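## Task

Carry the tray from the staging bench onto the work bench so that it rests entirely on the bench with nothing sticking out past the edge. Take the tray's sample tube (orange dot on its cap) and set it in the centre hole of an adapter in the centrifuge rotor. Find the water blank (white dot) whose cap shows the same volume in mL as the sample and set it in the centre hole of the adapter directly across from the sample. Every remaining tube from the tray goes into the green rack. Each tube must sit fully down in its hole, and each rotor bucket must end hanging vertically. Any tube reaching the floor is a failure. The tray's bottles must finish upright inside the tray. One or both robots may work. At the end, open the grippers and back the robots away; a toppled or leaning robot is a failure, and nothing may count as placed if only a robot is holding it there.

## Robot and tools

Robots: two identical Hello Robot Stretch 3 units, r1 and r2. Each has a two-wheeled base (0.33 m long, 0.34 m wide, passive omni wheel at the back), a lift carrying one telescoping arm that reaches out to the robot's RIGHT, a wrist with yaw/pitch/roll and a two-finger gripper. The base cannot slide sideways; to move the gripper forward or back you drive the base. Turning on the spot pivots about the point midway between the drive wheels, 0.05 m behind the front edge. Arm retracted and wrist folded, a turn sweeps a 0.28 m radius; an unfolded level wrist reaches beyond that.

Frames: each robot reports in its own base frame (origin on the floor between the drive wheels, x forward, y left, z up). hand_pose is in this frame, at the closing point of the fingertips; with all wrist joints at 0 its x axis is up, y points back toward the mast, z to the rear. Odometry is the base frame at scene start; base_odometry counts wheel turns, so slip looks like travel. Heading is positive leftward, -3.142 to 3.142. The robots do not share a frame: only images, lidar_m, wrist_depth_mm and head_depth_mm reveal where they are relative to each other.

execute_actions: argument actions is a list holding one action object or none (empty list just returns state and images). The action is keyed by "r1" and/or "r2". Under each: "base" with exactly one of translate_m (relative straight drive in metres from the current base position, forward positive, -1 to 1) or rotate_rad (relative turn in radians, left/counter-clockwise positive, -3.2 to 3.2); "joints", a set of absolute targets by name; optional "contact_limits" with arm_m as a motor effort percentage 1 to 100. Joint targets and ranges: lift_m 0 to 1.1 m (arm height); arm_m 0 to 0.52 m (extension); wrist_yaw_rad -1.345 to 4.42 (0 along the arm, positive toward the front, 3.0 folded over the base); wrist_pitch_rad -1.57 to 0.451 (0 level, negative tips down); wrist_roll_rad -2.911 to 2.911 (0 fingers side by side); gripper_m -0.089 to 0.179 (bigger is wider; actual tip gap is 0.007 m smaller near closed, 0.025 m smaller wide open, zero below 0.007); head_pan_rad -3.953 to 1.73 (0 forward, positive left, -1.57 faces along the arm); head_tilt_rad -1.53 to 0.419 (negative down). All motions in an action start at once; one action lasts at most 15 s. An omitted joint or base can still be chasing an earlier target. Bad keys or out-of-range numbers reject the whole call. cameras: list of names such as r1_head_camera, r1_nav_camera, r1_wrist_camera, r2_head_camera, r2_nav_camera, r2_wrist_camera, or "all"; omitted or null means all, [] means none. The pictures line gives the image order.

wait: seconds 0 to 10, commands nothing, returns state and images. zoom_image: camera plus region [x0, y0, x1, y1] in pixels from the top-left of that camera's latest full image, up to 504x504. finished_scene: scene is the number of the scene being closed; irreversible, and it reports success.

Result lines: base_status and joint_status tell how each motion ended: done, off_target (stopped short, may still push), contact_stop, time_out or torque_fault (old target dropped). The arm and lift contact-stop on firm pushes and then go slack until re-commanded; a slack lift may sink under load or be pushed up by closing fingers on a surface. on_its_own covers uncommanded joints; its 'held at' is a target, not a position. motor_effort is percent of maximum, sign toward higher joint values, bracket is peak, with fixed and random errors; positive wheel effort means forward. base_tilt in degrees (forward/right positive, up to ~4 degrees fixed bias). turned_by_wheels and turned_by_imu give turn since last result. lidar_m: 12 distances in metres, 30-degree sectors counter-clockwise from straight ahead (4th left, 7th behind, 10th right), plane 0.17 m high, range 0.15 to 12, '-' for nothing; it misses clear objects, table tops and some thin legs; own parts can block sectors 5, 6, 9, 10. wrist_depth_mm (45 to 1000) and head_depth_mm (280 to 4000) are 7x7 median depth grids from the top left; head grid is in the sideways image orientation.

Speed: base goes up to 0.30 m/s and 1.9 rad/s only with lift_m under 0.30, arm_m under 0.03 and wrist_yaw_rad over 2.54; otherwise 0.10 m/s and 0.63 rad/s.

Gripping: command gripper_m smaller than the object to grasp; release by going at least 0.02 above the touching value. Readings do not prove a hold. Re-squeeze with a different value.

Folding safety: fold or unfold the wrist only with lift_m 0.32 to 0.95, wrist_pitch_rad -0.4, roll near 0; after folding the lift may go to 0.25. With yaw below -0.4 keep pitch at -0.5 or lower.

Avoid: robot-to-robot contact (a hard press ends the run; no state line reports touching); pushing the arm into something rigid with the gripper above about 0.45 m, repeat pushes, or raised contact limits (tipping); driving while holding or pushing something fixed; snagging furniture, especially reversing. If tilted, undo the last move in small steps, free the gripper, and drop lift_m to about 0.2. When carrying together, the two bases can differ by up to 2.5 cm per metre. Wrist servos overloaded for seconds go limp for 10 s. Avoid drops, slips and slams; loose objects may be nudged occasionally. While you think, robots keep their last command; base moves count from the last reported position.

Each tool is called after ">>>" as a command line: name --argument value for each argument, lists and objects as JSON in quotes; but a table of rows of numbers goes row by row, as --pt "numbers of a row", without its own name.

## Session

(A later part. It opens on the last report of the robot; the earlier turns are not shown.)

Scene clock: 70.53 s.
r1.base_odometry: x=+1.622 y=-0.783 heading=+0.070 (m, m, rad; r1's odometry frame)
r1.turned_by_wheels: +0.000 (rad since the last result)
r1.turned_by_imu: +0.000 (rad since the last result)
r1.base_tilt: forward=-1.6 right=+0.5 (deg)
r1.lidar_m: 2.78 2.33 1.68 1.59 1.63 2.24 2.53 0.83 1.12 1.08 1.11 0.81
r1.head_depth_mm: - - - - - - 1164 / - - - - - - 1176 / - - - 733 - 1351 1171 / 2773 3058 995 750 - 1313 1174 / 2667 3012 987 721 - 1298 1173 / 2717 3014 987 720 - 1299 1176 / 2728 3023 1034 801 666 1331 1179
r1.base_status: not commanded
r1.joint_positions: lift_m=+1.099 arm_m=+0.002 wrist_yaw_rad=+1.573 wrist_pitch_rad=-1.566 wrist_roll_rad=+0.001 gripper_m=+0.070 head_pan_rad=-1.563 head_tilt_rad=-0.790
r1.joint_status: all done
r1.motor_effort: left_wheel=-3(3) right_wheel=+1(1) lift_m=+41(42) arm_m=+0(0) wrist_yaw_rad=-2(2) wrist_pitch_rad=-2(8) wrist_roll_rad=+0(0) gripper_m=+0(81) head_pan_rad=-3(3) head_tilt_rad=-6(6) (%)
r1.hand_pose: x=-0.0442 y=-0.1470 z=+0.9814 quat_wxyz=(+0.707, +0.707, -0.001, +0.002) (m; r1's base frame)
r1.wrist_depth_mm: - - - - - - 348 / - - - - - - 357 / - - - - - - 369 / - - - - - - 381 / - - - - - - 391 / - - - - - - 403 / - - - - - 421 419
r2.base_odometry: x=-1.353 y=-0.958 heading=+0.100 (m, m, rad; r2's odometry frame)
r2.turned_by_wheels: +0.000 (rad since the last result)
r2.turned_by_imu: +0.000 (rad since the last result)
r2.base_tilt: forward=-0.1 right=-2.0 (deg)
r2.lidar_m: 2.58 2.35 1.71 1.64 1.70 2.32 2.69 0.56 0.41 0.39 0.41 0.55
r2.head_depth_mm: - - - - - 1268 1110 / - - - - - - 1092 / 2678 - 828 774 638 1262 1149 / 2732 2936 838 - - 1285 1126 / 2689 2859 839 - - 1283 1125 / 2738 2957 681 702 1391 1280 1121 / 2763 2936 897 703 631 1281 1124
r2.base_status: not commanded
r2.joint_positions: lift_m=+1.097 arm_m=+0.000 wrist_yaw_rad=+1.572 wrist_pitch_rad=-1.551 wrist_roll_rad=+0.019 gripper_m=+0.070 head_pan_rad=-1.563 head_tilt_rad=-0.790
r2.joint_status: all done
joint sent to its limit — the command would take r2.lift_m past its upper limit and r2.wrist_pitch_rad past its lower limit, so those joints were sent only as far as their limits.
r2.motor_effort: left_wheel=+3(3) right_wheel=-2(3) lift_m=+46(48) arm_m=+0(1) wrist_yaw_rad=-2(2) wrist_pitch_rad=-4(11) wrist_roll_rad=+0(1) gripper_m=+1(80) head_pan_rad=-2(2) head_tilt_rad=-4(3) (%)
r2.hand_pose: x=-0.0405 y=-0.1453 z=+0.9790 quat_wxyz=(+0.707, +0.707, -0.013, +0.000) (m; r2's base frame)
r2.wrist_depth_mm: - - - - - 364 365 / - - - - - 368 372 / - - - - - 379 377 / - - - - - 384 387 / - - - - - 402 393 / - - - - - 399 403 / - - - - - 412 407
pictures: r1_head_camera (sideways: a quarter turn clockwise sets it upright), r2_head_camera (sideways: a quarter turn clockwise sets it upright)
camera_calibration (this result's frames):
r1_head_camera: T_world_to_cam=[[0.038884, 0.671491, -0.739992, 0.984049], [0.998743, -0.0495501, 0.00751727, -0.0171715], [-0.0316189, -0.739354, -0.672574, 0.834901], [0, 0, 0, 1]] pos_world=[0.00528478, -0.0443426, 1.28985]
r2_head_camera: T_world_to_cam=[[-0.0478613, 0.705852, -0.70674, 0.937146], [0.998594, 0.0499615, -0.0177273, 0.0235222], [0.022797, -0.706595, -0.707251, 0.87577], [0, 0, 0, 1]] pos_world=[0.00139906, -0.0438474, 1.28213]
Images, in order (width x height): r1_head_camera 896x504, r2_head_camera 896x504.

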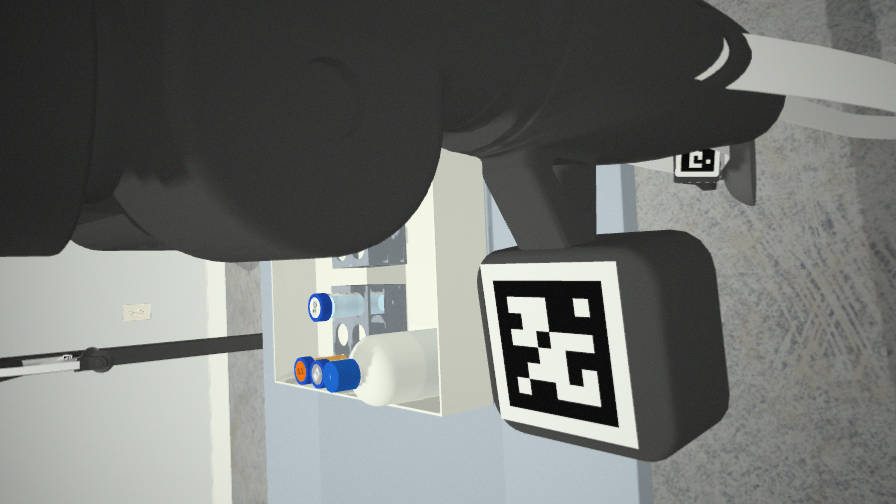

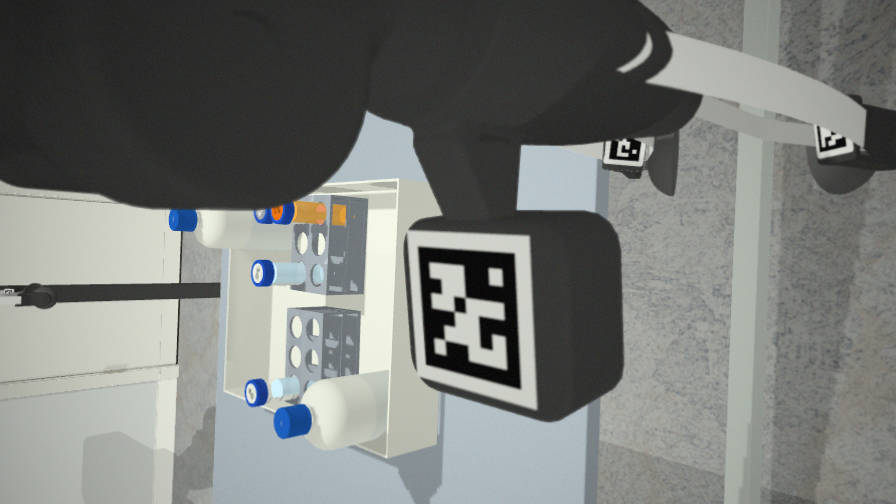

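>>> execute_actions --actions '[{"r1":{"base":{"translate_m":0.045},"joints":{"arm_m":0.415}},"r2":{"base":{"translate_m":0.13},"joints":{"arm_m":0.42}}}]' --cameras '[]'

>>> execute_actions --actions '[{"r1":{"joints":{"lift_m":0.99}},"r2":{"joints":{"lift_m":0.99}}}]'

Scene clock: 85.30 s.
r1.base_odometry: x=+1.667 y=-0.780 heading=+0.070 (m, m, rad; r1's odometry frame)
r1.turned_by_wheels: +0.000 (rad since the last result)
r1.turned_by_imu: -0.001 (rad since the last result)
r1.base_tilt: forward=-1.7 right=+0.6 (deg)
r1.lidar_m: 2.74 2.33 1.68 1.59 1.64 2.24 2.57 0.86 1.13 1.08 1.12 0.77
r1.head_depth_mm: 2818 3088 1020 795 669 1355 1177 / 2791 3075 1018 749 653 1351 1178 / - 3070 915 749 653 1354 1177 / 774 2928 908 745 652 1353 1177 / 2691 3039 911 710 654 1357 1174 / 2721 3003 1026 777 654 1355 1175 / 2714 3026 1029 802 655 1332 1180
r1.base_status: done
r1.joint_positions: lift_m=+1.099 arm_m=+0.415 wrist_yaw_rad=+1.572 wrist_pitch_rad=-1.566 wrist_roll_rad=+0.001 gripper_m=+0.070 head_pan_rad=-1.563 head_tilt_rad=-0.790
r1.joint_status: all done
r1.motor_effort: left_wheel=-3(4) right_wheel=+1(4) lift_m=+41(41) arm_m=+5(5) wrist_yaw_rad=-1(2) wrist_pitch_rad=-2(3) wrist_roll_rad=+0(0) gripper_m=+1(1) head_pan_rad=-2(2) head_tilt_rad=-6(6) (%)
r1.hand_pose: x=-0.0442 y=-0.5599 z=+0.9814 quat_wxyz=(+0.707, +0.707, -0.002, +0.001) (m; r1's base frame)
r1.wrist_depth_mm: - - 352 348 216 320 241 / - - 365 360 223 328 299 / - - 375 368 367 332 308 / - - 384 387 380 362 376 / - - 402 394 390 354 380 / - - 415 408 381 337 376 / - - 425 422 419 350 418
r2.base_odometry: x=-1.223 y=-0.945 heading=+0.100 (m, m, rad; r2's odometry frame)
r2.turned_by_wheels: +0.000 (rad since the last result)
r2.turned_by_imu: +0.000 (rad since the last result)
r2.base_tilt: forward=+0.0 right=-2.1 (deg)
r2.lidar_m: 2.45 2.35 1.71 1.65 1.71 2.32 2.82 0.56 0.41 0.39 0.41 0.55
r2.head_depth_mm: 2703 2936 920 735 628 1298 1112 / 2809 2902 824 704 626 1289 1129 / 801 2868 841 708 638 1290 1137 / 2700 2889 868 706 638 1287 1125 / 2731 2946 817 704 635 1283 1122 / 2774 2959 903 722 632 1283 1123 / 2789 2982 896 719 630 1279 1118
r2.base_status: done
r2.joint_positions: lift_m=+1.097 arm_m=+0.420 wrist_yaw_rad=+1.570 wrist_pitch_rad=-1.551 wrist_roll_rad=+0.019 gripper_m=+0.070 head_pan_rad=-1.563 head_tilt_rad=-0.790
r2.joint_status: all done
r2.motor_effort: left_wheel=+3(11) right_wheel=-3(4) lift_m=+45(45) arm_m=+4(4) wrist_yaw_rad=+0(1) wrist_pitch_rad=-4(4) wrist_roll_rad=+0(1) gripper_m=+1(1) head_pan_rad=-2(2) head_tilt_rad=-5(4) (%)
r2.hand_pose: x=-0.0405 y=-0.5647 z=+0.9790 quat_wxyz=(+0.707, +0.707, -0.014, +0.000) (m; r2's base frame)
r2.wrist_depth_mm: - 351 352 350 354 354 356 / - 356 363 231 331 306 360 / - 367 366 363 367 316 370 / - 371 374 372 371 365 385 / - 381 386 381 378 326 387 / - - 395 391 - 331 333 / - - 396 388 349 298 346
pictures: none
No camera images: the call's "cameras" was empty. Leave "cameras" out to get every camera's image.

Scene clock: 87.13 s.
r1.base_odometry: x=+1.667 y=-0.780 heading=+0.070 (m, m, rad; r1's odometry frame)
r1.turned_by_wheels: +0.000 (rad since the last result)
r1.turned_by_imu: +0.000 (rad since the last result)
r1.base_tilt: forward=-1.5 right=+0.7 (deg)
r1.lidar_m: 2.73 2.34 1.68 1.59 1.65 2.24 2.57 0.86 1.13 1.08 1.11 0.77
r1.head_depth_mm: 2729 - 981 795 669 1352 1178 / 2680 3104 1022 747 653 1357 1172 / - 3076 934 749 654 1359 1177 / 742 1563 868 744 653 1358 1171 / 2721 3027 845 710 655 1355 1178 / 2735 2991 1031 776 655 1357 1179 / 2672 2986 1030 801 655 1333 1182
r1.base_status: not commanded
r1.joint_positions: lift_m=+0.990 arm_m=+0.415 wrist_yaw_rad=+1.572 wrist_pitch_rad=-1.566 wrist_roll_rad=+0.001 gripper_m=+0.070 head_pan_rad=-1.563 head_tilt_rad=-0.790
r1.joint_status: all done
r1.motor_effort: left_wheel=-3(3) right_wheel=+1(1) lift_m=+29(34) arm_m=+4(5) wrist_yaw_rad=-1(1) wrist_pitch_rad=-2(3) wrist_roll_rad=+0(0) gripper_m=+0(1) head_pan_rad=-3(3) head_tilt_rad=-7(7) (%)
r1.hand_pose: x=-0.0442 y=-0.5599 z=+0.8726 quat_wxyz=(+0.707, +0.707, -0.002, +0.001) (m; r1's base frame)
r1.wrist_depth_mm: - 254 251 247 125 112 187 / - 263 258 256 152 121 222 / - 267 265 265 262 259 225 / - 275 275 272 268 267 231 / - - 280 279 276 274 228 / - - 294 290 290 281 221 / - 307 300 299 295 285 228
r2.base_odometry: x=-1.223 y=-0.945 heading=+0.100 (m, m, rad; r2's odometry frame)
r2.turned_by_wheels: +0.000 (rad since the last result)
r2.turned_by_imu: +0.000 (rad since the last result)
r2.base_tilt: forward=-0.1 right=-2.0 (deg)
r2.lidar_m: 2.45 2.36 1.71 1.65 1.71 2.32 2.82 0.56 0.41 0.39 0.41 0.55
r2.head_depth_mm: - 2935 923 734 627 1293 1116 / 2757 2949 823 706 626 1294 1130 / - - 842 706 639 1283 1130 / 2698 2300 866 709 637 1287 1127 / 2722 2942 819 703 634 1280 1120 / 2758 2963 899 720 631 1277 1123 / 2793 2944 896 720 630 1270 1120
r2.base_status: not commanded
r2.joint_positions: lift_m=+0.990 arm_m=+0.420 wrist_yaw_rad=+1.570 wrist_pitch_rad=-1.551 wrist_roll_rad=+0.019 gripper_m=+0.070 head_pan_rad=-1.563 head_tilt_rad=-0.790
r2.joint_status: all done
r2.motor_effort: left_wheel=+3(3) right_wheel=-2(2) lift_m=+30(37) arm_m=+3(4) wrist_yaw_rad=-1(0) wrist_pitch_rad=-3(4) wrist_roll_rad=+0(1) gripper_m=+1(0) head_pan_rad=-3(2) head_tilt_rad=-5(2) (%)
r2.hand_pose: x=-0.0405 y=-0.5647 z=+0.8723 quat_wxyz=(+0.707, +0.707, -0.014, +0.000) (m; r2's base frame)
r2.wrist_depth_mm: 255 251 252 124 112 212 199 / 256 256 258 169 123 251 202 / 959 260 262 264 262 260 207 / 265 267 266 265 268 266 214 / - 270 273 272 271 275 241 / - 276 278 277 - 251 218 / - 284 286 283 283 254 227
pictures: r1_head_camera (sideways: a quarter turn clockwise sets it upright), r1_nav_camera (sideways: a quarter turn counterclockwise sets it upright), r1_wrist_camera, r2_head_camera (sideways: a quarter turn clockwise sets it upright), r2_nav_camera (sideways: a quarter turn counterclockwise sets it upright), r2_wrist_camera
camera_calibration (this result's frames):
r1_head_camera: T_world_to_cam=[[0.039122, 0.67187, -0.739635, 0.983582], [0.998726, -0.0499125, 0.00748671, -0.0171316], [-0.0318869, -0.738985, -0.672967, 0.835414], [0, 0, 0, 1]] pos_world=[0.00526882, -0.0443359, 1.28983]
r1_nav_camera: T_world_to_cam=[[0.0355834, -0.692775, 0.720276, -0.901068], [-0.997982, -0.0625652, -0.0108736, 0.0674931], [0.0525972, -0.718435, -0.693603, 0.853951], [0, 0, 0, 1]] pos_world=[0.0545046, -0.00650675, 1.24205]
r1_wrist_camera: T_world_to_cam=[[0.0422263, -0.999002, -0.0145244, -0.548309], [-0.979765, -0.0442511, 0.195199, -0.213195], [-0.195647, 0.00598796, -0.980656, 1.01427], [0, 0, 0, 1]] pos_world=[0.0127114, -0.56327, 1.0283]
r2_head_camera: T_world_to_cam=[[-0.0476366, 0.705867, -0.70674, 0.937145], [0.99861, 0.0496436, -0.0177273, 0.0235221], [0.022572, -0.706602, -0.707251, 0.875771], [0, 0, 0, 1]] pos_world=[0.0013851, -0.0438459, 1.28213]
r2_nav_camera: T_world_to_cam=[[0.0213496, -0.674917, 0.737585, -0.915603], [-0.99935, 0.00702663, 0.0353562, 0.0209188], [-0.0290452, -0.73786, -0.674328, 0.847179], [0, 0, 0, 1]] pos_world=[0.0650595, 0.00699635, 1.24587]
r2_wrist_camera: T_world_to_cam=[[-0.0288915, -0.999287, 0.0242893, -0.585943], [-0.993375, 0.0314074, 0.110539, -0.0789218], [-0.111223, -0.0209348, -0.993575, 1.00937], [0, 0, 0, 1]] pos_world=[0.0169376, -0.561916, 1.02584]
Images, in order (width x height): r1_head_camera 896x504, r1_nav_camera 672x504, r1_wrist_camera 644x364, r2_head_camera 896x504, r2_nav_camera 672x504, r2_wrist_camera 644x364.

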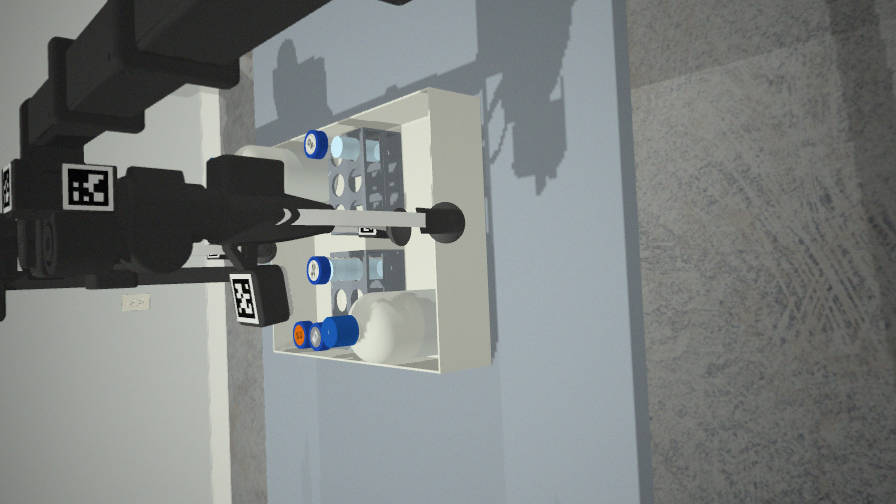

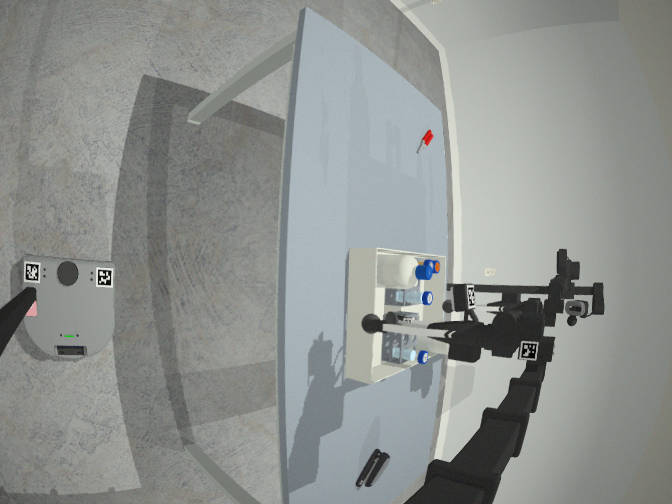

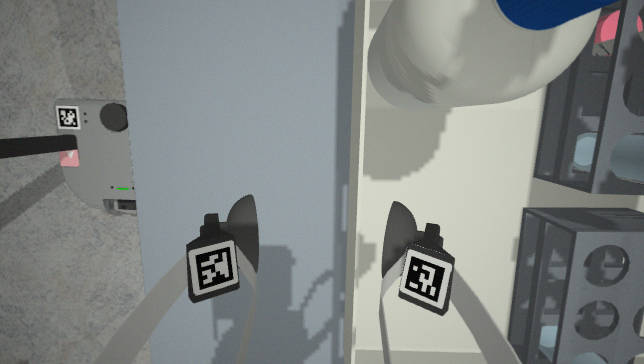

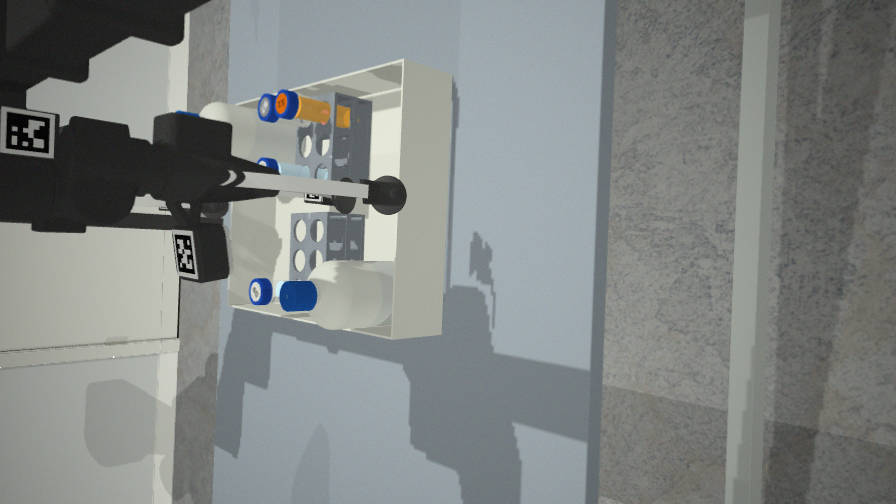

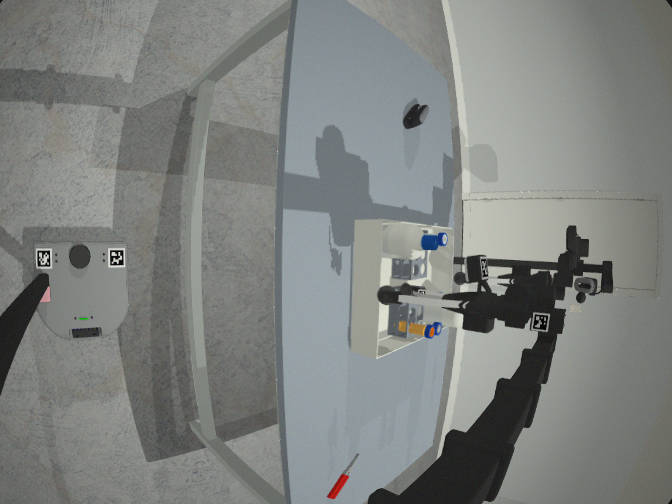

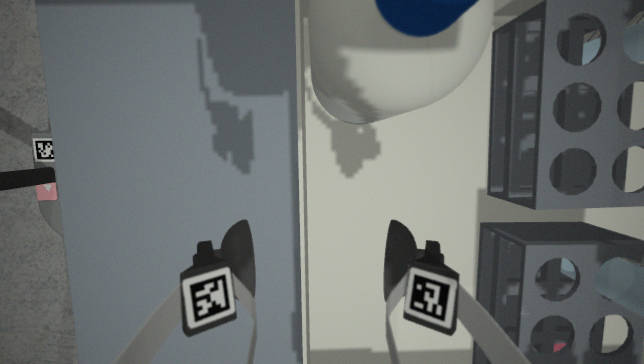

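>>> execute_actions --actions '[{"r1":{"joints":{"arm_m":0.431}},"r2":{"joints":{"arm_m":0.409}}}]' --cameras '[]'

>>> execute_actions --actions '[{"r1":{"joints":{"lift_m":0.915}},"r2":{"joints":{"lift_m":0.915}}}]' --cameras '["r1_wrist_camera","r2_wrist_camera"]'

>>> execute_actions --actions '[{"r1":{"joints":{"gripper_m":-0.05}},"r2":{"joints":{"gripper_m":-0.05}}}]' --cameras '[]'

>>> execute_actions --actions '[{"r1":{"joints":{"lift_m":1.02}},"r2":{"joints":{"lift_m":1.02}}}]' --cameras '["r1_wrist_camera","r2_wrist_camera","r1_head_camera","r2_nav_camera"]'

Scene clock: 96.43 s.
r1.base_odometry: x=+1.667 y=-0.780 heading=+0.070 (m, m, rad; r1's odometry frame)
r1.turned_by_wheels: +0.000 (rad since the last result)
r1.turned_by_imu: +0.000 (rad since the last result)
r1.base_tilt: forward=-1.7 right=+0.5 (deg)
r1.lidar_m: 2.73 2.34 1.69 1.59 1.65 2.25 2.58 0.87 1.13 1.08 1.11 0.77
r1.head_depth_mm: 2724 - 980 796 669 1353 1174 / 2665 3089 1022 749 652 1356 1169 / - 3036 925 749 652 1354 1179 / 750 1546 893 744 653 1352 1178 / 2741 3016 889 710 653 1354 1177 / 2719 3005 1030 774 656 1361 1178 / 2718 2998 1028 800 655 1335 1178
r1.base_status: not commanded
r1.joint_positions: lift_m=+0.990 arm_m=+0.431 wrist_yaw_rad=+1.572 wrist_pitch_rad=-1.566 wrist_roll_rad=+0.001 gripper_m=+0.070 head_pan_rad=-1.563 head_tilt_rad=-0.790
r1.joint_status: all done
r1.motor_effort: left_wheel=-3(3) right_wheel=+1(1) lift_m=+29(29) arm_m=+4(5) wrist_yaw_rad=-1(1) wrist_pitch_rad=-3(2) wrist_roll_rad=+1(0) gripper_m=+0(1) head_pan_rad=-2(3) head_tilt_rad=-7(7) (%)
r1.hand_pose: x=-0.0442 y=-0.5759 z=+0.8726 quat_wxyz=(+0.707, +0.707, -0.002, +0.001) (m; r1's base frame)
r1.wrist_depth_mm: 968 253 250 246 115 112 214 / - 258 259 256 128 128 222 / - 267 266 263 259 259 199 / - 276 275 270 269 266 206 / - 285 281 280 275 273 227 / - - 296 289 290 277 221 / - 307 302 301 295 262 227
r2.base_odometry: x=-1.223 y=-0.945 heading=+0.100 (m, m, rad; r2's odometry frame)
r2.turned_by_wheels: +0.000 (rad since the last result)
r2.turned_by_imu: +0.000 (rad since the last result)
r2.base_tilt: forward=+0.0 right=-2.1 (deg)
r2.lidar_m: 2.45 2.35 1.71 1.64 1.70 2.32 2.82 0.56 0.41 0.39 0.41 0.55
r2.head_depth_mm: - 2905 921 737 628 1291 1115 / 2785 2923 823 705 626 1293 1132 / - - 843 707 639 1291 1129 / 2667 2886 868 707 636 1287 1125 / 2741 2942 817 703 633 1281 1128 / 2766 2961 902 723 632 1278 1120 / 2796 2934 897 719 631 1274 1119
r2.base_status: not commanded
r2.joint_positions: lift_m=+0.990 arm_m=+0.409 wrist_yaw_rad=+1.570 wrist_pitch_rad=-1.551 wrist_roll_rad=+0.019 gripper_m=+0.070 head_pan_rad=-1.563 head_tilt_rad=-0.790
r2.joint_status: all done
r2.motor_effort: left_wheel=+3(3) right_wheel=-2(2) lift_m=+30(30) arm_m=-4(4) wrist_yaw_rad=+0(0) wrist_pitch_rad=-4(4) wrist_roll_rad=+1(1) gripper_m=+1(1) head_pan_rad=-2(2) head_tilt_rad=-4(5) (%)
r2.hand_pose: x=-0.0405 y=-0.5546 z=+0.8723 quat_wxyz=(+0.707, +0.707, -0.014, +0.000) (m; r2's base frame)
r2.wrist_depth_mm: 925 251 252 253 116 121 200 / 957 255 259 254 124 253 202 / 973 262 264 261 264 262 208 / - 269 266 269 270 266 213 / - 273 272 274 272 274 239 / - 278 280 279 - 273 220 / - 279 288 284 286 255 229
pictures: none
No camera images: the call's "cameras" was empty. Leave "cameras" out to get every camera's image.

Scene clock: 97.93 s.
r1.base_odometry: x=+1.667 y=-0.780 heading=+0.070 (m, m, rad; r1's odometry frame)
r1.turned_by_wheels: +0.000 (rad since the last result)
r1.turned_by_imu: +0.000 (rad since the last result)
r1.base_tilt: forward=-1.7 right=+0.6 (deg)
r1.lidar_m: 2.73 2.34 1.68 1.59 1.64 2.25 2.57 0.86 1.12 1.08 1.12 0.77
r1.head_depth_mm: 2836 3128 - - 650 1355 1177 / 2780 - 856 744 650 1351 1173 / 2753 - 898 750 653 1351 1176 / 791 881 868 743 654 1356 1176 / 2726 3001 909 710 654 1358 1180 / 2721 3002 1028 774 655 1355 1174 / 2715 3013 1030 801 655 1327 1174
r1.base_status: not commanded
r1.joint_positions: lift_m=+0.915 arm_m=+0.431 wrist_yaw_rad=+1.572 wrist_pitch_rad=-1.566 wrist_roll_rad=+0.001 gripper_m=+0.070 head_pan_rad=-1.563 head_tilt_rad=-0.790
r1.joint_status: all done
r1.motor_effort: left_wheel=-3(2) right_wheel=+1(1) lift_m=+29(29) arm_m=+5(4) wrist_yaw_rad=-1(1) wrist_pitch_rad=-3(3) wrist_roll_rad=+0(0) gripper_m=+0(1) head_pan_rad=-3(3) head_tilt_rad=-6(7) (%)
r1.hand_pose: x=-0.0442 y=-0.5759 z=+0.7976 quat_wxyz=(+0.707, +0.707, -0.002, +0.001) (m; r1's base frame)
r1.wrist_depth_mm: 182 180 181 178 79 55 50 / 187 186 184 183 115 72 60 / 194 192 191 188 187 187 183 / 199 198 197 195 192 192 185 / 208 205 202 201 197 198 195 / - 210 212 207 207 205 197 / - 218 218 215 213 211 201
r2.base_odometry: x=-1.223 y=-0.945 heading=+0.100 (m, m, rad; r2's odometry frame)
r2.turned_by_wheels: +0.000 (rad since the last result)
r2.turned_by_imu: +0.000 (rad since the last result)
r2.base_tilt: forward=+0.0 right=-1.9 (deg)
r2.lidar_m: 2.45 2.35 1.71 1.64 1.70 2.32 2.82 0.56 0.41 0.39 0.41 0.55
r2.head_depth_mm: 2733 - - 715 626 1300 1115 / 2648 866 812 705 625 1291 1131 / 741 - 840 700 637 1290 1130 / 2682 2965 820 708 635 1285 1123 / 2747 2954 817 704 635 1277 1123 / 2761 2953 901 722 631 1278 1121 / 2763 2940 898 720 630 1271 1122
r2.base_status: not commanded
r2.joint_positions: lift_m=+0.915 arm_m=+0.409 wrist_yaw_rad=+1.570 wrist_pitch_rad=-1.551 wrist_roll_rad=+0.019 gripper_m=+0.070 head_pan_rad=-1.563 head_tilt_rad=-0.790
r2.joint_status: all done
r2.motor_effort: left_wheel=+3(3) right_wheel=-2(2) lift_m=+31(31) arm_m=-4(4) wrist_yaw_rad=+0(0) wrist_pitch_rad=-4(4) wrist_roll_rad=+1(1) gripper_m=+1(1) head_pan_rad=-2(2) head_tilt_rad=-3(3) (%)
r2.hand_pose: x=-0.0405 y=-0.5546 z=+0.7973 quat_wxyz=(+0.707, +0.707, -0.014, +0.000) (m; r2's base frame)
r2.wrist_depth_mm: 180 181 184 181 65 55 53 / 184 185 187 186 94 68 160 / 189 187 189 189 189 191 185 / 191 192 193 193 194 194 190 / 193 196 198 197 196 198 197 / 199 201 201 200 - 203 196 / 204 204 206 206 206 207 181
pictures: r1_wrist_camera, r2_wrist_camera
camera_calibration (this result's frames):
r1_wrist_camera: T_world_to_cam=[[0.0422264, -0.999002, -0.0145244, -0.565382], [-0.979765, -0.0442512, 0.195199, -0.199261], [-0.195647, 0.00598794, -0.980656, 0.940806], [0, 0, 0, 1]] pos_world=[0.0127113, -0.579269, 0.953291]
r2_wrist_camera: T_world_to_cam=[[-0.0288919, -0.999287, 0.0242893, -0.574025], [-0.993375, 0.0314078, 0.110539, -0.0709482], [-0.111223, -0.0209347, -0.993575, 0.935063], [0, 0, 0, 1]] pos_world=[0.0169376, -0.551812, 0.95084]
Images, in order (width x height): r1_wrist_camera 644x364, r2_wrist_camera 644x364.

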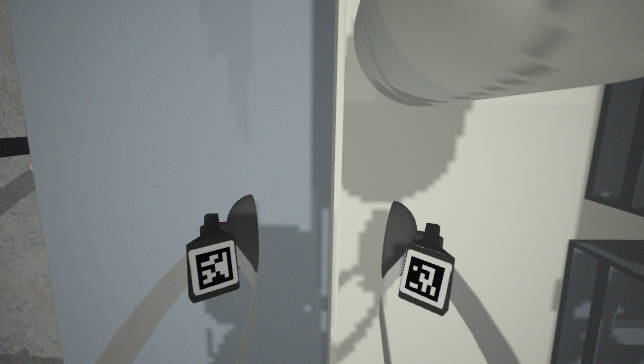

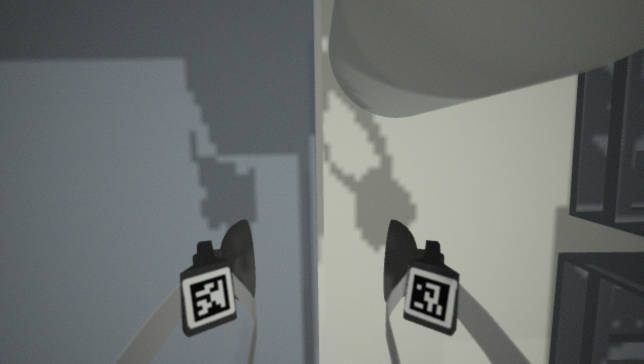

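Scene clock: 99.63 s.
r1.base_odometry: x=+1.667 y=-0.780 heading=+0.070 (m, m, rad; r1's odometry frame)
r1.turned_by_wheels: +0.000 (rad since the last result)
r1.turned_by_imu: +0.000 (rad since the last result)
r1.base_tilt: forward=-1.7 right=+0.7 (deg)
r1.lidar_m: 2.73 2.34 1.68 1.60 1.65 2.25 2.58 0.86 1.13 1.08 1.12 0.77
r1.head_depth_mm: 2833 3086 - - 651 1353 1173 / 2771 - 844 746 653 1349 1173 / 2739 - 892 746 653 1360 1171 / 789 875 967 739 653 1360 1179 / 2754 3015 914 709 654 1352 1174 / 2697 3012 1028 777 653 1356 1182 / 2687 3004 1030 800 654 1330 1179
r1.base_status: not commanded
r1.joint_positions: lift_m=+0.915 arm_m=+0.431 wrist_yaw_rad=+1.572 wrist_pitch_rad=-1.562 wrist_roll_rad=+0.001 gripper_m=-0.049 head_pan_rad=-1.563 head_tilt_rad=-0.790
r1.joint_status: all done
r1.motor_effort: left_wheel=-2(3) right_wheel=+0(1) lift_m=+36(36) arm_m=+2(5) wrist_yaw_rad=-1(0) wrist_pitch_rad=-5(6) wrist_roll_rad=+0(0) gripper_m=-21(93) head_pan_rad=-3(2) head_tilt_rad=-6(7) (%)
r1.hand_pose: x=-0.0431 y=-0.5761 z=+0.7972 quat_wxyz=(+0.707, +0.707, -0.003, +0.003) (m; r1's base frame)
r1.wrist_depth_mm: 181 180 180 177 72 54 49 / 186 185 185 182 107 72 63 / 192 191 191 188 185 184 180 / 199 197 195 192 190 189 183 / 207 203 201 - 196 195 193 / - 210 208 208 202 201 194 / - 217 215 212 209 209 180
r2.base_odometry: x=-1.223 y=-0.945 heading=+0.100 (m, m, rad; r2's odometry frame)
r2.turned_by_wheels: +0.000 (rad since the last result)
r2.turned_by_imu: +0.000 (rad since the last result)
r2.base_tilt: forward=+0.2 right=-1.9 (deg)
r2.lidar_m: 2.46 2.36 1.71 1.64 1.70 2.32 2.82 0.56 0.41 0.39 0.41 0.55
r2.head_depth_mm: 2717 - - 714 627 1296 1114 / 2678 870 823 708 626 1292 1132 / 739 - 841 710 638 1287 1124 / 2683 2939 799 696 637 1283 1123 / 2746 2940 815 703 633 1282 1125 / 2772 2980 900 722 631 1279 1121 / 2776 2939 898 718 630 1276 1117
r2.base_status: not commanded
r2.joint_positions: lift_m=+0.915 arm_m=+0.409 wrist_yaw_rad=+1.572 wrist_pitch_rad=-1.550 wrist_roll_rad=+0.019 gripper_m=-0.049 head_pan_rad=-1.563 head_tilt_rad=-0.790
r2.joint_status: all done
r2.motor_effort: left_wheel=+3(3) right_wheel=-2(2) lift_m=+39(38) arm_m=-4(4) wrist_yaw_rad=-1(1) wrist_pitch_rad=-4(4) wrist_roll_rad=+1(0) gripper_m=-19(95) head_pan_rad=-2(2) head_tilt_rad=-3(4) (%)
r2.hand_pose: x=-0.0401 y=-0.5547 z=+0.7970 quat_wxyz=(+0.707, +0.707, -0.014, +0.001) (m; r2's base frame)
r2.wrist_depth_mm: 180 181 182 177 69 55 51 / 184 184 185 184 97 70 157 / 187 187 188 186 187 188 186 / 191 191 192 191 191 191 188 / 193 196 195 194 194 195 197 / 196 200 200 - 198 201 192 / 203 203 204 204 202 204 197
pictures: none
No camera images: the call's "cameras" was empty. Leave "cameras" out to get every camera's image.

Scene clock: 101.43 s.
r1.base_odometry: x=+1.667 y=-0.780 heading=+0.070 (m, m, rad; r1's odometry frame)
r1.turned_by_wheels: +0.000 (rad since the last result)
r1.turned_by_imu: +0.000 (rad since the last result)
r1.base_tilt: forward=-2.0 right=+0.7 (deg)
r1.lidar_m: 2.74 2.34 1.69 1.59 1.65 2.23 2.56 0.86 1.12 1.08 1.11 0.77
r1.head_depth_mm: - 3123 1018 795 667 1347 1171 / 2884 3038 757 771 651 1354 1176 / 2843 837 780 749 652 1360 1173 / - 1221 764 750 653 1354 1174 / 2745 2995 622 751 653 1358 1180 / 2744 3022 985 775 655 1360 1178 / 2711 3025 1025 802 656 1331 1177
r1.base_status: not commanded
r1.joint_positions: lift_m=+1.019 arm_m=+0.431 wrist_yaw_rad=+1.572 wrist_pitch_rad=-1.561 wrist_roll_rad=+0.001 gripper_m=-0.049 head_pan_rad=-1.563 head_tilt_rad=-0.790
r1.joint_status: all done
r1.motor_effort: left_wheel=-2(2) right_wheel=+0(0) lift_m=+48(51) arm_m=+2(2) wrist_yaw_rad=-1(1) wrist_pitch_rad=-5(5) wrist_roll_rad=+0(1) gripper_m=-21(20) head_pan_rad=-3(3) head_tilt_rad=-6(6) (%)
r1.hand_pose: x=-0.0431 y=-0.5761 z=+0.9017 quat_wxyz=(+0.707, +0.707, -0.003, +0.003) (m; r1's base frame)
r1.wrist_depth_mm: - 280 279 275 72 54 49 / - 288 285 282 107 72 63 / - 296 293 288 185 184 181 / - 304 303 298 190 190 184 / - - 313 - 195 195 192 / - - 322 263 201 201 193 / - - 334 212 209 207 180
r2.base_odometry: x=-1.223 y=-0.945 heading=+0.100 (m, m, rad; r2's odometry frame)
r2.turned_by_wheels: +0.000 (rad since the last result)
r2.turned_by_imu: +0.000 (rad since the last result)
r2.base_tilt: forward=+0.1 right=-1.8 (deg)
r2.lidar_m: 2.45 2.36 1.70 1.65 1.71 2.32 2.81 0.56 0.41 0.39 0.41 0.55
r2.head_depth_mm: 2757 2927 860 736 626 1292 1110 / 2736 783 651 732 624 1293 1130 / - 854 655 729 637 1293 1127 / 2667 748 641 729 635 1287 1128 / 2738 2851 640 724 634 1281 1121 / 2738 2973 901 722 632 1275 1118 / 2774 2966 896 719 631 1271 1117
r2.base_status: not commanded
r2.joint_positions: lift_m=+1.020 arm_m=+0.409 wrist_yaw_rad=+1.572 wrist_pitch_rad=-1.549 wrist_roll_rad=+0.019 gripper_m=-0.049 head_pan_rad=-1.563 head_tilt_rad=-0.790
r2.joint_status: all done
r2.motor_effort: left_wheel=+4(3) right_wheel=-3(2) lift_m=+54(57) arm_m=-4(4) wrist_yaw_rad=-1(2) wrist_pitch_rad=-5(5) wrist_roll_rad=+0(1) gripper_m=-18(18) head_pan_rad=-2(2) head_tilt_rad=-4(3) (%)
r2.hand_pose: x=-0.0400 y=-0.5547 z=+0.9015 quat_wxyz=(+0.707, +0.707, -0.014, +0.001) (m; r2's base frame)
r2.wrist_depth_mm: 961 278 281 179 69 55 51 / - 286 286 182 97 70 157 / - 291 294 188 186 189 184 / - 295 297 191 189 191 188 / - 298 305 195 195 197 198 / - 306 309 - 199 199 194 / - 311 314 318 204 203 198
pictures: r1_head_camera (sideways: a quarter turn clockwise sets it upright), r1_wrist_camera, r2_nav_camera (sideways: a quarter turn counterclockwise sets it upright), r2_wrist_camera
camera_calibration (this result's frames):
r1_head_camera: T_world_to_cam=[[0.0391219, 0.67187, -0.739635, 0.983582], [0.998726, -0.0499124, 0.0074867, -0.0171316], [-0.0318868, -0.738985, -0.672967, 0.835414], [0, 0, 0, 1]] pos_world=[0.00526882, -0.0443359, 1.28983]
r1_wrist_camera: T_world_to_cam=[[0.0424128, -0.998997, -0.0143473, -0.564291], [-0.980578, -0.0443745, 0.191044, -0.214889], [-0.191489, 0.00596592, -0.981477, 1.04403], [0, 0, 0, 1]] pos_world=[0.0131382, -0.579489, 1.05765]
r2_nav_camera: T_world_to_cam=[[0.0213497, -0.674917, 0.737585, -0.915603], [-0.99935, 0.00702651, 0.0353562, 0.0209188], [-0.0290451, -0.73786, -0.674329, 0.847179], [0, 0, 0, 1]] pos_world=[0.0650595, 0.00699637, 1.24587]
r2_wrist_camera: T_world_to_cam=[[-0.0277186, -0.999322, 0.0242322, -0.576486], [-0.993634, 0.0301927, 0.108537, -0.0808364], [-0.109195, -0.0210694, -0.993797, 1.03891], [0, 0, 0, 1]] pos_world=[0.0171421, -0.551765, 1.0552]
Images, in order (width x height): r1_head_camera 896x504, r1_wrist_camera 644x364, r2_nav_camera 672x504, r2_wrist_camera 644x364.

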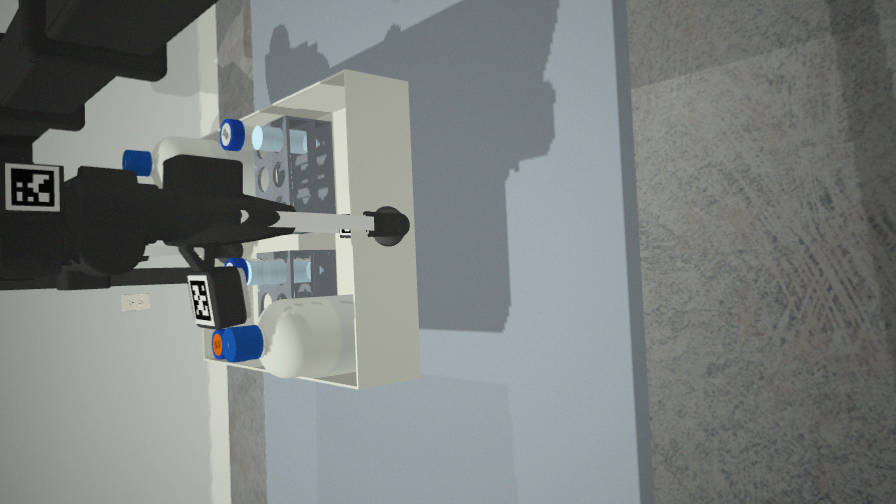

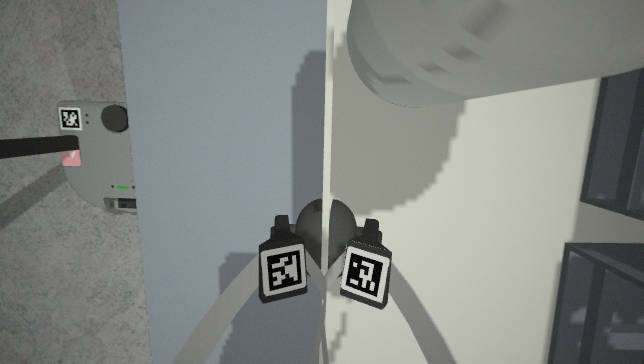

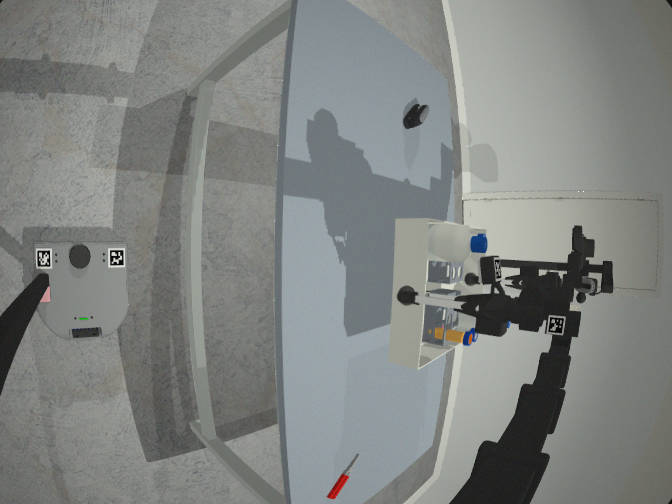

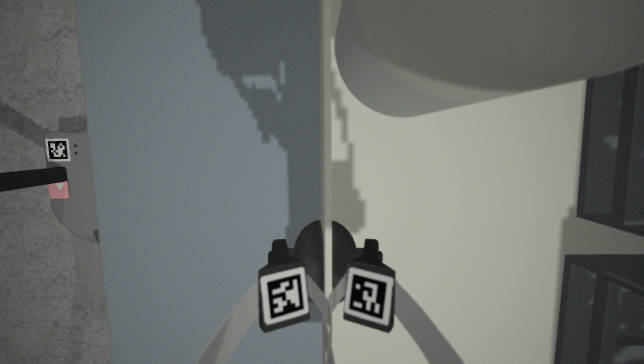

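>>> execute_actions --actions '[{"r1":{"base":{"translate_m":-0.7},"joints":{"lift_m":1.08}},"r2":{"base":{"translate_m":0.7},"joints":{"lift_m":1.08}}}]' --cameras '["r1_wrist_camera","r2_wrist_camera"]'

Scene clock: 113.17 s.
r1.base_odometry: x=+0.968 y=-0.829 heading=+0.070 (m, m, rad; r1's odometry frame)
r1.turned_by_wheels: +0.000 (rad since the last result)
r1.turned_by_imu: +0.004 (rad since the last result)
r1.base_tilt: forward=-1.8 right=+0.6 (deg)
r1.lidar_m: 3.42 2.31 1.65 1.57 1.65 2.24 1.88 1.89 3.30 0.44 1.13 1.41
r1.head_depth_mm: 2824 3134 2484 1932 1583 1352 1176 / 2774 2970 642 1954 1607 1355 1173 / - 787 635 878 670 1297 1151 / 792 779 631 796 670 1328 1152 / 2734 569 602 799 652 1358 1177 / 2717 2958 914 798 654 1353 1174 / 2740 2988 1025 800 654 1354 1178
r1.base_status: done
r1.joint_positions: lift_m=+1.079 arm_m=+0.431 wrist_yaw_rad=+1.572 wrist_pitch_rad=-1.560 wrist_roll_rad=+0.001 gripper_m=-0.049 head_pan_rad=-1.563 head_tilt_rad=-0.790
r1.joint_status: all done
r1.motor_effort: left_wheel=+0(3) right_wheel=-1(4) lift_m=+49(50) arm_m=+0(2) wrist_yaw_rad=-1(1) wrist_pitch_rad=-6(6) wrist_roll_rad=+0(0) gripper_m=-21(21) head_pan_rad=-2(2) head_tilt_rad=-7(5) (%)
r1.hand_pose: x=-0.0427 y=-0.5762 z=+0.9617 quat_wxyz=(+0.707, +0.707, -0.003, +0.004) (m; r1's base frame)
r1.wrist_depth_mm: - - 332 332 75 55 50 / - - 343 340 111 75 158 / - - 351 349 186 184 182 / - - 363 358 190 190 184 / - - - - 196 195 192 / - - - - 202 202 195 / - - - - 209 207 198
r2.base_odometry: x=-0.527 y=-0.875 heading=+0.100 (m, m, rad; r2's odometry frame)
r2.turned_by_wheels: +0.000 (rad since the last result)
r2.turned_by_imu: -0.008 (rad since the last result)
r2.base_tilt: forward=-0.1 right=-1.9 (deg)
r2.lidar_m: 1.76 2.38 1.72 1.65 1.71 2.32 3.51 0.55 0.40 0.37 3.20 2.00
r2.head_depth_mm: 2711 2871 833 735 626 1296 1114 / 2553 717 609 733 625 1289 1110 / 785 723 716 731 622 1289 1107 / 2617 726 611 750 635 1208 1126 / 2682 552 1909 1801 1494 1281 1124 / 2764 2952 2219 1774 1496 1275 1120 / 2771 2941 2236 1770 1488 1272 1117
r2.base_status: done
r2.joint_positions: lift_m=+1.080 arm_m=+0.409 wrist_yaw_rad=+1.574 wrist_pitch_rad=-1.546 wrist_roll_rad=+0.019 gripper_m=-0.049 head_pan_rad=-1.563 head_tilt_rad=-0.790
r2.joint_status: all done
r2.motor_effort: left_wheel=+6(10) right_wheel=-5(6) lift_m=+54(56) arm_m=-4(4) wrist_yaw_rad=-3(3) wrist_pitch_rad=-6(7) wrist_roll_rad=+1(0) gripper_m=-20(20) head_pan_rad=-2(2) head_tilt_rad=-4(4) (%)
r2.hand_pose: x=-0.0392 y=-0.5547 z=+0.9615 quat_wxyz=(+0.707, +0.707, -0.014, +0.003) (m; r2's base frame)
r2.wrist_depth_mm: - - - 179 71 56 52 / - - - 182 100 72 157 / - - - 353 187 187 186 / - 349 356 353 193 192 189 / - 362 364 196 193 196 196 / - 372 371 - 201 201 195 / - 383 374 382 203 205 200
pictures: r1_wrist_camera, r2_wrist_camera
camera_calibration (this result's frames):
r1_wrist_camera: T_world_to_cam=[[0.043481, -0.998952, -0.014278, -0.563608], [-0.980829, -0.0454008, 0.189508, -0.225086], [-0.189958, 0.00576427, -0.981775, 1.10321], [0, 0, 0, 1]] pos_world=[0.0132995, -0.579596, 1.11771]
r2_wrist_camera: T_world_to_cam=[[-0.0251452, -0.999392, 0.0241436, -0.577816], [-0.994044, 0.0275579, 0.105442, -0.085049], [-0.106043, -0.0213484, -0.994132, 1.09886], [0, 0, 0, 1]] pos_world=[0.0174557, -0.551662, 1.11533]
Images, in order (width x height): r1_wrist_camera 644x364, r2_wrist_camera 644x364.

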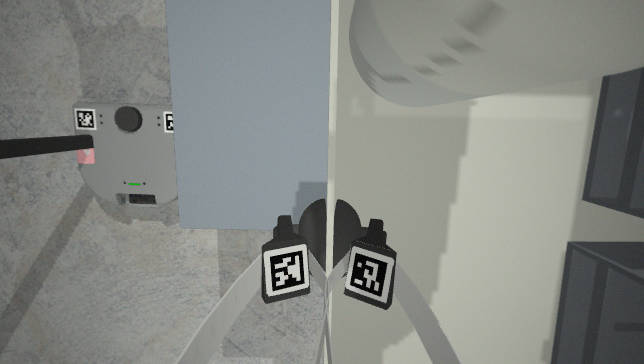

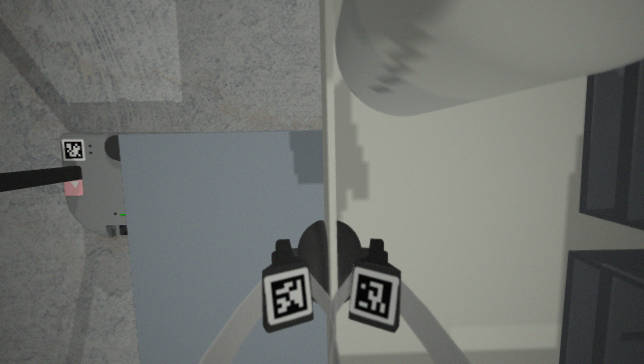

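>>> execute_actions --actions '[{"r1":{"base":{"translate_m":-0.65},"joints":{"arm_m":0.451}},"r2":{"base":{"translate_m":0.65}}}]' --cameras '[]'

>>> execute_actions --actions '[{"r1":{"base":{"translate_m":-0.65}},"r2":{"base":{"translate_m":0.65},"joints":{"arm_m":0.424}}}]' --cameras '["r1_nav_camera","r2_wrist_camera"]'

Scene clock: 129.43 s.
r1.base_odometry: x=+0.320 y=-0.875 heading=+0.070 (m, m, rad; r1's odometry frame)
r1.turned_by_wheels: +0.000 (rad since the last result)
r1.turned_by_imu: -0.001 (rad since the last result)
r1.base_tilt: forward=-1.6 right=+0.6 (deg)
r1.lidar_m: 2.05 2.29 1.65 1.59 1.64 2.22 2.65 1.26 1.64 1.49 1.24 0.73
r1.head_depth_mm: 2834 3111 2502 1944 1596 1356 1176 / 2803 2997 642 1933 1594 1355 1174 / 2728 771 695 1945 1602 1350 1174 / 784 781 645 1826 1601 1355 1168 / 2769 581 614 1841 1597 1354 1175 / 2735 2970 2259 1972 1603 1351 1178 / 2759 3039 2545 1964 1608 1361 1180
r1.base_status: done
r1.joint_positions: lift_m=+1.079 arm_m=+0.450 wrist_yaw_rad=+1.572 wrist_pitch_rad=-1.559 wrist_roll_rad=-0.001 gripper_m=-0.049 head_pan_rad=-1.563 head_tilt_rad=-0.790
r1.joint_status: all done
r1.motor_effort: left_wheel=-2(4) right_wheel=+1(5) lift_m=+49(48) arm_m=+8(8) wrist_yaw_rad=-1(1) wrist_pitch_rad=-6(6) wrist_roll_rad=+1(1) gripper_m=-20(22) head_pan_rad=-3(2) head_tilt_rad=-6(6) (%)
r1.hand_pose: x=-0.0425 y=-0.5956 z=+0.9617 quat_wxyz=(+0.707, +0.707, -0.003, +0.005) (m; r1's base frame)
r1.wrist_depth_mm: - - - 178 65 53 51 / - - - 184 102 75 174 / - - - 189 186 184 181 / - - - 194 192 190 182 / - - - - 197 195 192 / - - - - 200 201 193 / - - - 210 208 208 196
r2.base_odometry: x=+0.120 y=-0.810 heading=+0.100 (m, m, rad; r2's odometry frame)
r2.turned_by_wheels: +0.000 (rad since the last result)
r2.turned_by_imu: -0.003 (rad since the last result)
r2.base_tilt: forward=+0.0 right=-1.9 (deg)
r2.lidar_m: 1.36 2.40 1.73 1.67 1.72 2.32 1.58 0.75 1.21 1.48 3.18 1.14
r2.head_depth_mm: 2675 2890 2068 1823 1516 1293 1137 / 2612 709 597 1821 1505 1297 1135 / 756 722 1818 1797 1500 1285 1131 / 2619 709 598 1752 1504 1281 1121 / 2687 541 599 1785 1494 1279 1120 / 2726 2973 2222 1791 1487 1273 1121 / 2753 2952 2209 1784 1485 1277 1114
r2.base_status: done
r2.joint_positions: lift_m=+1.080 arm_m=+0.409 wrist_yaw_rad=+1.572 wrist_pitch_rad=-1.546 wrist_roll_rad=+0.016 gripper_m=-0.049 head_pan_rad=-1.563 head_tilt_rad=-0.790
r2.joint_status: not commanded
r2.motor_effort: left_wheel=+3(12) right_wheel=-3(4) lift_m=+54(53) arm_m=-2(4) wrist_yaw_rad=-1(3) wrist_pitch_rad=-6(7) wrist_roll_rad=+1(2) gripper_m=-18(20) head_pan_rad=-3(2) head_tilt_rad=-4(3) (%)
r2.hand_pose: x=-0.0391 y=-0.5544 z=+0.9615 quat_wxyz=(+0.707, +0.707, -0.014, +0.003) (m; r2's base frame)
r2.wrist_depth_mm: - - - 107 58 52 51 / - - - 178 84 68 179 / - - - 186 186 187 183 / - - - 189 191 192 186 / - - - 193 195 195 195 / - - - - 199 201 177 / - - - 205 203 206 199
pictures: none
No camera images: the call's "cameras" was empty. Leave "cameras" out to get every camera's image.

Scene clock: 137.20 s.
r1.base_odometry: x=-0.328 y=-0.920 heading=+0.070 (m, m, rad; r1's odometry frame)
r1.turned_by_wheels: +0.000 (rad since the last result)
r1.turned_by_imu: -0.003 (rad since the last result)
r1.base_tilt: forward=-1.6 right=+0.6 (deg)
r1.lidar_m: 2.69 2.25 1.64 1.58 1.63 2.20 2.00 0.70 0.73 1.49 3.30 1.31
r1.head_depth_mm: 2851 3129 2408 1582 1602 1351 1172 / 2798 2974 639 1950 1596 1357 1175 / 2751 785 644 1949 1601 1353 1177 / 785 762 638 1822 1605 1351 1179 / 2771 588 607 1827 1605 1357 1179 / 2756 2975 2241 1959 1612 1353 1180 / 2737 2996 2503 1966 1605 1358 1175
r1.base_status: done
r1.joint_positions: lift_m=+1.079 arm_m=+0.450 wrist_yaw_rad=+1.570 wrist_pitch_rad=-1.562 wrist_roll_rad=-0.003 gripper_m=-0.049 head_pan_rad=-1.563 head_tilt_rad=-0.790
r1.joint_status: not commanded
r1.motor_effort: left_wheel=-2(5) right_wheel=+1(3) lift_m=+48(49) arm_m=+8(8) wrist_yaw_rad=+0(1) wrist_pitch_rad=-5(6) wrist_roll_rad=+2(2) gripper_m=-24(24) head_pan_rad=-2(3) head_tilt_rad=-6(6) (%)
r1.hand_pose: x=-0.0431 y=-0.5956 z=+0.9617 quat_wxyz=(+0.707, +0.707, -0.002, +0.004) (m; r1's base frame)
r1.wrist_depth_mm: - - - 111 60 54 56 / - - - 172 96 181 175 / - - - 188 187 186 179 / - - - 191 193 190 167 / - - - 144 197 195 192 / - - - 206 203 202 171 / - - - 209 207 206 177
r2.base_odometry: x=+0.767 y=-0.745 heading=+0.100 (m, m, rad; r2's odometry frame)
r2.turned_by_wheels: +0.000 (rad since the last result)
r2.turned_by_imu: +0.000 (rad since the last result)
r2.base_tilt: forward=-0.1 right=-1.9 (deg)
r2.lidar_m: 1.32 2.42 1.75 1.68 1.73 2.34 1.53 1.35 3.21 1.48 1.09 0.56
r2.head_depth_mm: 2695 2935 2125 1820 1519 1293 1135 / 2597 707 607 1812 1512 1293 1131 / 769 742 1787 1809 1505 1281 1127 / 2563 713 605 1756 1502 1290 1122 / 2658 547 606 1795 1495 1283 1126 / 2714 2956 2238 1773 1494 1278 1121 / 2718 2956 2078 1684 1483 1278 1119
r2.base_status: done
r2.joint_positions: lift_m=+1.080 arm_m=+0.423 wrist_yaw_rad=+1.569 wrist_pitch_rad=-1.546 wrist_roll_rad=+0.016 gripper_m=-0.049 head_pan_rad=-1.563 head_tilt_rad=-0.790
r2.joint_status: all done
r2.motor_effort: left_wheel=+1(10) right_wheel=-2(3) lift_m=+54(54) arm_m=+9(9) wrist_yaw_rad=+1(1) wrist_pitch_rad=-6(7) wrist_roll_rad=+2(1) gripper_m=-22(22) head_pan_rad=-3(2) head_tilt_rad=-3(4) (%)
r2.hand_pose: x=-0.0391 y=-0.5681 z=+0.9615 quat_wxyz=(+0.707, +0.707, -0.015, +0.002) (m; r2's base frame)
r2.wrist_depth_mm: - - - 77 54 51 57 / - - - 122 77 183 180 / - - - 185 187 188 184 / - - - 190 190 193 185 / - - - 193 196 196 191 / - - - - 200 201 173 / - - - 205 206 205 180
pictures: r1_nav_camera (sideways: a quarter turn counterclockwise sets it upright), r2_wrist_camera
camera_calibration (this result's frames):
r1_nav_camera: T_world_to_cam=[[0.0355835, -0.692775, 0.720276, -0.901068], [-0.997982, -0.0625653, -0.0108737, 0.0674931], [0.0525972, -0.718435, -0.693603, 0.853951], [0, 0, 0, 1]] pos_world=[0.0545046, -0.00650674, 1.24205]
r2_wrist_camera: T_world_to_cam=[[-0.0265444, -0.999354, 0.0242252, -0.591311], [-0.994036, 0.0289519, 0.105142, -0.0835218], [-0.105775, -0.0212898, -0.994162, 1.09865], [0, 0, 0, 1]] pos_world=[0.0174908, -0.56512, 1.11535]
Images, in order (width x height): r1_nav_camera 672x504, r2_wrist_camera 644x364.

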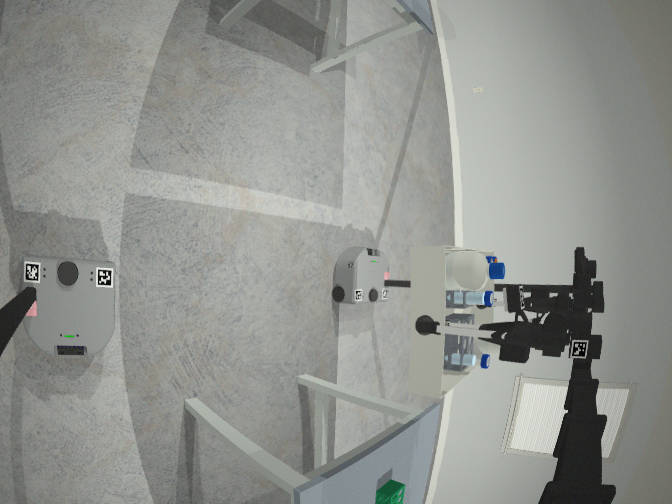

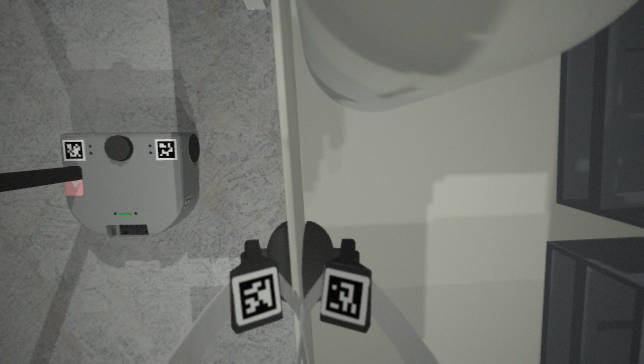

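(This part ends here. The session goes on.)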